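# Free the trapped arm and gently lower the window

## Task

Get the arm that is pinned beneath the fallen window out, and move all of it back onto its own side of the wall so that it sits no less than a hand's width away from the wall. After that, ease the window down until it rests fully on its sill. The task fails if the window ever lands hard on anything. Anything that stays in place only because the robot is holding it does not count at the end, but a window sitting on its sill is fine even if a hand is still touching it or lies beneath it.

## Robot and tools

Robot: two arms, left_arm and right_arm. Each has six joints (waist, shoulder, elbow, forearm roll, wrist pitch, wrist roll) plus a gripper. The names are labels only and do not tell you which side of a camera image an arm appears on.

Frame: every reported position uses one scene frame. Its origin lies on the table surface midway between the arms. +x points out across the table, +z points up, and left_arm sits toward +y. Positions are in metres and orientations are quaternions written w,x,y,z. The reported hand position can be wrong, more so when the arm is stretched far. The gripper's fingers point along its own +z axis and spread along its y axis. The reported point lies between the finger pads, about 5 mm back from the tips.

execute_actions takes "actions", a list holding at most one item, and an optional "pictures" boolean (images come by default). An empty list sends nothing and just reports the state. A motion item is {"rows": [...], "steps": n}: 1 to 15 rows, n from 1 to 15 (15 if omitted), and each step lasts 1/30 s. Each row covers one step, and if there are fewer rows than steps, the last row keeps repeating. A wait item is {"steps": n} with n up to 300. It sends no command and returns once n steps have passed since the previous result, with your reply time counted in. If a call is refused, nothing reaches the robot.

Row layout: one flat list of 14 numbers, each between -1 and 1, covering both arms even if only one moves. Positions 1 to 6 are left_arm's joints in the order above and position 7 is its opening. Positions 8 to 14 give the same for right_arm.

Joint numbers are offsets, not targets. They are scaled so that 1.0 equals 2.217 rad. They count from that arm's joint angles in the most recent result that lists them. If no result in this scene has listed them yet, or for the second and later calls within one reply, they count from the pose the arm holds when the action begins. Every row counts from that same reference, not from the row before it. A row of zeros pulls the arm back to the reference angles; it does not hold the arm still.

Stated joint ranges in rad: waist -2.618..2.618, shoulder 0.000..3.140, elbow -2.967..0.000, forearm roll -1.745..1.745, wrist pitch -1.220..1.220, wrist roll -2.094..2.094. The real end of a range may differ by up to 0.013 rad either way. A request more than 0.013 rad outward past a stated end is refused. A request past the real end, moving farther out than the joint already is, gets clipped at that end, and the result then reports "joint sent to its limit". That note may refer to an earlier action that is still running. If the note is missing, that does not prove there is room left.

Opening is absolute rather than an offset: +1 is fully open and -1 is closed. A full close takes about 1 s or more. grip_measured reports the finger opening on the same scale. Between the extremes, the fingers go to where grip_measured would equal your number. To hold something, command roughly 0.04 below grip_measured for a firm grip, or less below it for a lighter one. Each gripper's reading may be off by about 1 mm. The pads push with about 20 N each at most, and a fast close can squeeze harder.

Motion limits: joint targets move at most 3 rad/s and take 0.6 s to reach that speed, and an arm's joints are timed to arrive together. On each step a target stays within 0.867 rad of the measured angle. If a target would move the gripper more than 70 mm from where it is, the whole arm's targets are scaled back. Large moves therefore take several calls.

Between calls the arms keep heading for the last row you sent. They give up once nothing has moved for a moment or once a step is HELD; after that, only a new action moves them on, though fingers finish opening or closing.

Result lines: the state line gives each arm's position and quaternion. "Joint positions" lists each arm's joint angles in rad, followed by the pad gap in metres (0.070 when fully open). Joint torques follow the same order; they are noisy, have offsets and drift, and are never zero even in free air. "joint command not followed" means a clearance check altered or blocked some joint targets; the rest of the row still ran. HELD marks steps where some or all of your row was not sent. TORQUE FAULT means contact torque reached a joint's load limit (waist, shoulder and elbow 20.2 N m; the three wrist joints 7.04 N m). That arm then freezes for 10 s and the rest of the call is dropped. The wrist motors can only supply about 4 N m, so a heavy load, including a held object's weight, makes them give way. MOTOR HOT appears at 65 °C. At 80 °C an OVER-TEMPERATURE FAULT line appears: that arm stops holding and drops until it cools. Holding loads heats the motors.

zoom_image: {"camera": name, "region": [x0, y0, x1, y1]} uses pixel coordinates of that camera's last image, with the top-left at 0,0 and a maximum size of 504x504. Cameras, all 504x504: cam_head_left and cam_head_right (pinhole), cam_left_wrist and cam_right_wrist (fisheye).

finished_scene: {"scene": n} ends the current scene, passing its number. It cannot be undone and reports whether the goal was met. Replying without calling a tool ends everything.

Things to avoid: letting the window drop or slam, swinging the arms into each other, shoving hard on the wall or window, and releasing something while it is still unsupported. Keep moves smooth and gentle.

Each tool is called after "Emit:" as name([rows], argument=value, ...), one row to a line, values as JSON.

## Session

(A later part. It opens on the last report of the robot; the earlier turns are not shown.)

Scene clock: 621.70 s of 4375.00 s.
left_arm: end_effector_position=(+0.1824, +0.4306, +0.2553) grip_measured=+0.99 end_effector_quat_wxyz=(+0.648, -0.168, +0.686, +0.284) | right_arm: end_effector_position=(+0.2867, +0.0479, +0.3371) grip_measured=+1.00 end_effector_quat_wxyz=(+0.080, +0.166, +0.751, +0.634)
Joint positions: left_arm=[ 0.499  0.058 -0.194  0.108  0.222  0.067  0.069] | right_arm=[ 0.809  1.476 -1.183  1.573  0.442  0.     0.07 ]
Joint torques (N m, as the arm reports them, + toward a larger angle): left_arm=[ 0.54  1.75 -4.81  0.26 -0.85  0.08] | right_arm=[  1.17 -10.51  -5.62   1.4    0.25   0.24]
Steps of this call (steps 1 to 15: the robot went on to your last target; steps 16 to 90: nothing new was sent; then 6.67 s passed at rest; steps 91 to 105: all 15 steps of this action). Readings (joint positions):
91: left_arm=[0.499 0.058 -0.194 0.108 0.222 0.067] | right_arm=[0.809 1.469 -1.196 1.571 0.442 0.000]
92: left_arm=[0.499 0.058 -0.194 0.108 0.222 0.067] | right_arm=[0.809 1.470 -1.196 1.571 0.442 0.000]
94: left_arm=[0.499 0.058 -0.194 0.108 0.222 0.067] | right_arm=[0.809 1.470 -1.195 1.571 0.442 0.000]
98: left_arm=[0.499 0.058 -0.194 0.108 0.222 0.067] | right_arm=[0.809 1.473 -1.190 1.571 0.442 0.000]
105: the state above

Emit:
execute_actions([
  {"rows": [[0,0,0,0,0,0,1,0,0.0009,0.0026,-0.001,0,0,1],[0,0,0,0,0,0,1,0,0.0012,0.0031,-0.001,0,0,1],[0,0,0,0,0,0,1,0,0.0014,0.0036,-0.001,0,0,1],[0,0,0,0,0,0,1,0,0.0017,0.0041,-0.001,0,0,1],[0,0,0,0,0,0,1,0,0.0019,0.0046,-0.001,0,0,1],[0,0,0,0,0,0,1,0,0.0022,0.0052,-0.001,0,0,1],[0,0,0,0,0,0,1,0,0.0025,0.0057,-0.001,0,0,1],[0,0,0,0,0,0,1,0,0.0027,0.0062,-0.001,0,0,1],[0,0,0,0,0,0,1,0,0.0030,0.0067,-0.001,0,0,1],[0,0,0,0,0,0,1,0,0.0033,0.0073,-0.001,0,0,1],[0,0,0,0,0,0,1,0,0.0035,0.0078,-0.001,0,0,1],[0,0,0,0,0,0,1,0,0.0038,0.0083,-0.001,0,0,1],[0,0,0,0,0,0,1,0,0.0040,0.0088,-0.001,0,0,1],[0,0,0,0,0,0,1,0,0.0043,0.0094,-0.001,0,0,1],[0,0,0,0,0,0,1,0,0.0046,0.0099,-0.001,0,0,1]], "steps": 15},
], pictures=true)

Scene clock: 630.93 s of 4375.00 s.
left_arm: end_effector_position=(+0.1824, +0.4306, +0.2553) grip_measured=+0.99 end_effector_quat_wxyz=(+0.648, -0.168, +0.686, +0.284) | right_arm: end_effector_position=(+0.2870, +0.0482, +0.3226) grip_measured=+1.00 end_effector_quat_wxyz=(+0.074, +0.171, +0.760, +0.623)
Joint positions: left_arm=[ 0.499  0.058 -0.194  0.108  0.222  0.067  0.069] | right_arm=[ 0.809  1.486 -1.161  1.57   0.442  0.001  0.07 ]
Joint torques (N m, as the arm reports them, + toward a larger angle): left_arm=[ 0.55  1.75 -4.79  0.25 -0.85  0.08] | right_arm=[-0.57 -7.08 -3.31  0.43  0.05 -0.01]
Steps of this call (steps 1 to 15: the robot went on to your last target; steps 16 to 90: nothing new was sent; then 5.73 s passed at rest; steps 91 to 105: all 15 steps of this action). Readings (joint positions):
91: left_arm=[0.499 0.058 -0.194 0.108 0.222 0.067] | right_arm=[0.810 1.478 -1.178 1.571 0.443 0.001]
92: left_arm=[0.499 0.058 -0.194 0.108 0.222 0.067] | right_arm=[0.809 1.478 -1.176 1.570 0.442 0.001]
94: left_arm=[0.499 0.058 -0.194 0.108 0.222 0.067] | right_arm=[0.809 1.480 -1.174 1.570 0.442 0.001]
98: left_arm=[0.499 0.058 -0.194 0.108 0.222 0.067] | right_arm=[0.809 1.482 -1.169 1.570 0.442 0.001]
105: the state above

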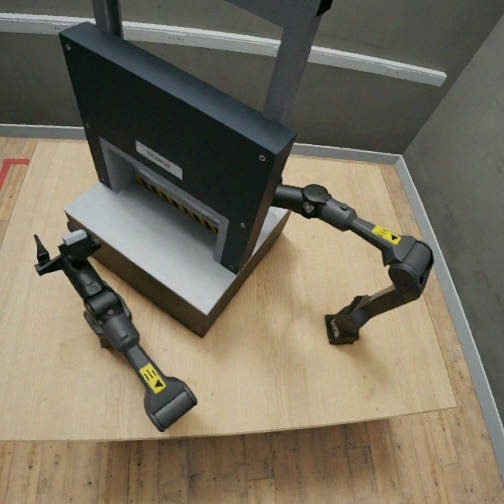

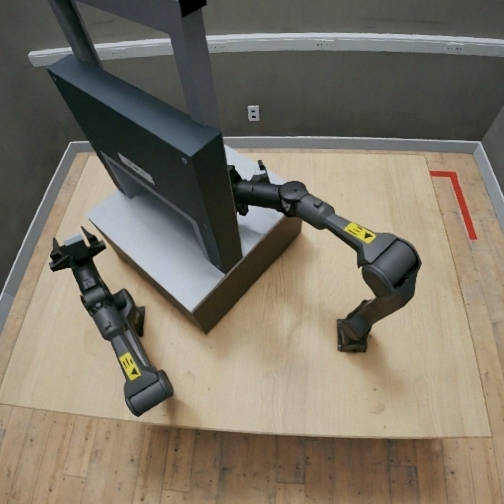

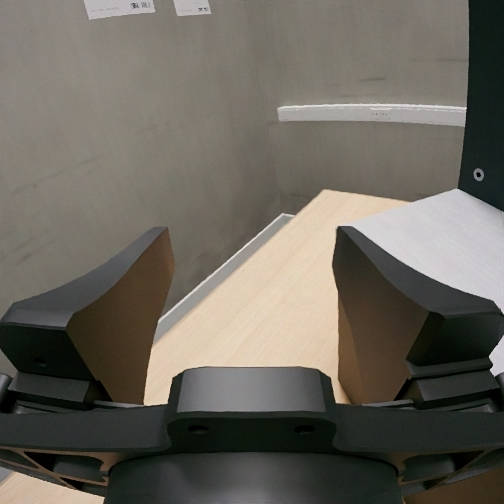

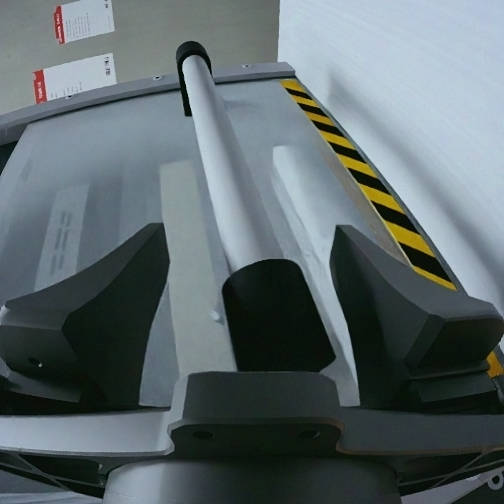

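Emit:
finished_scene(scene=2)

The scene is finished: the task was done.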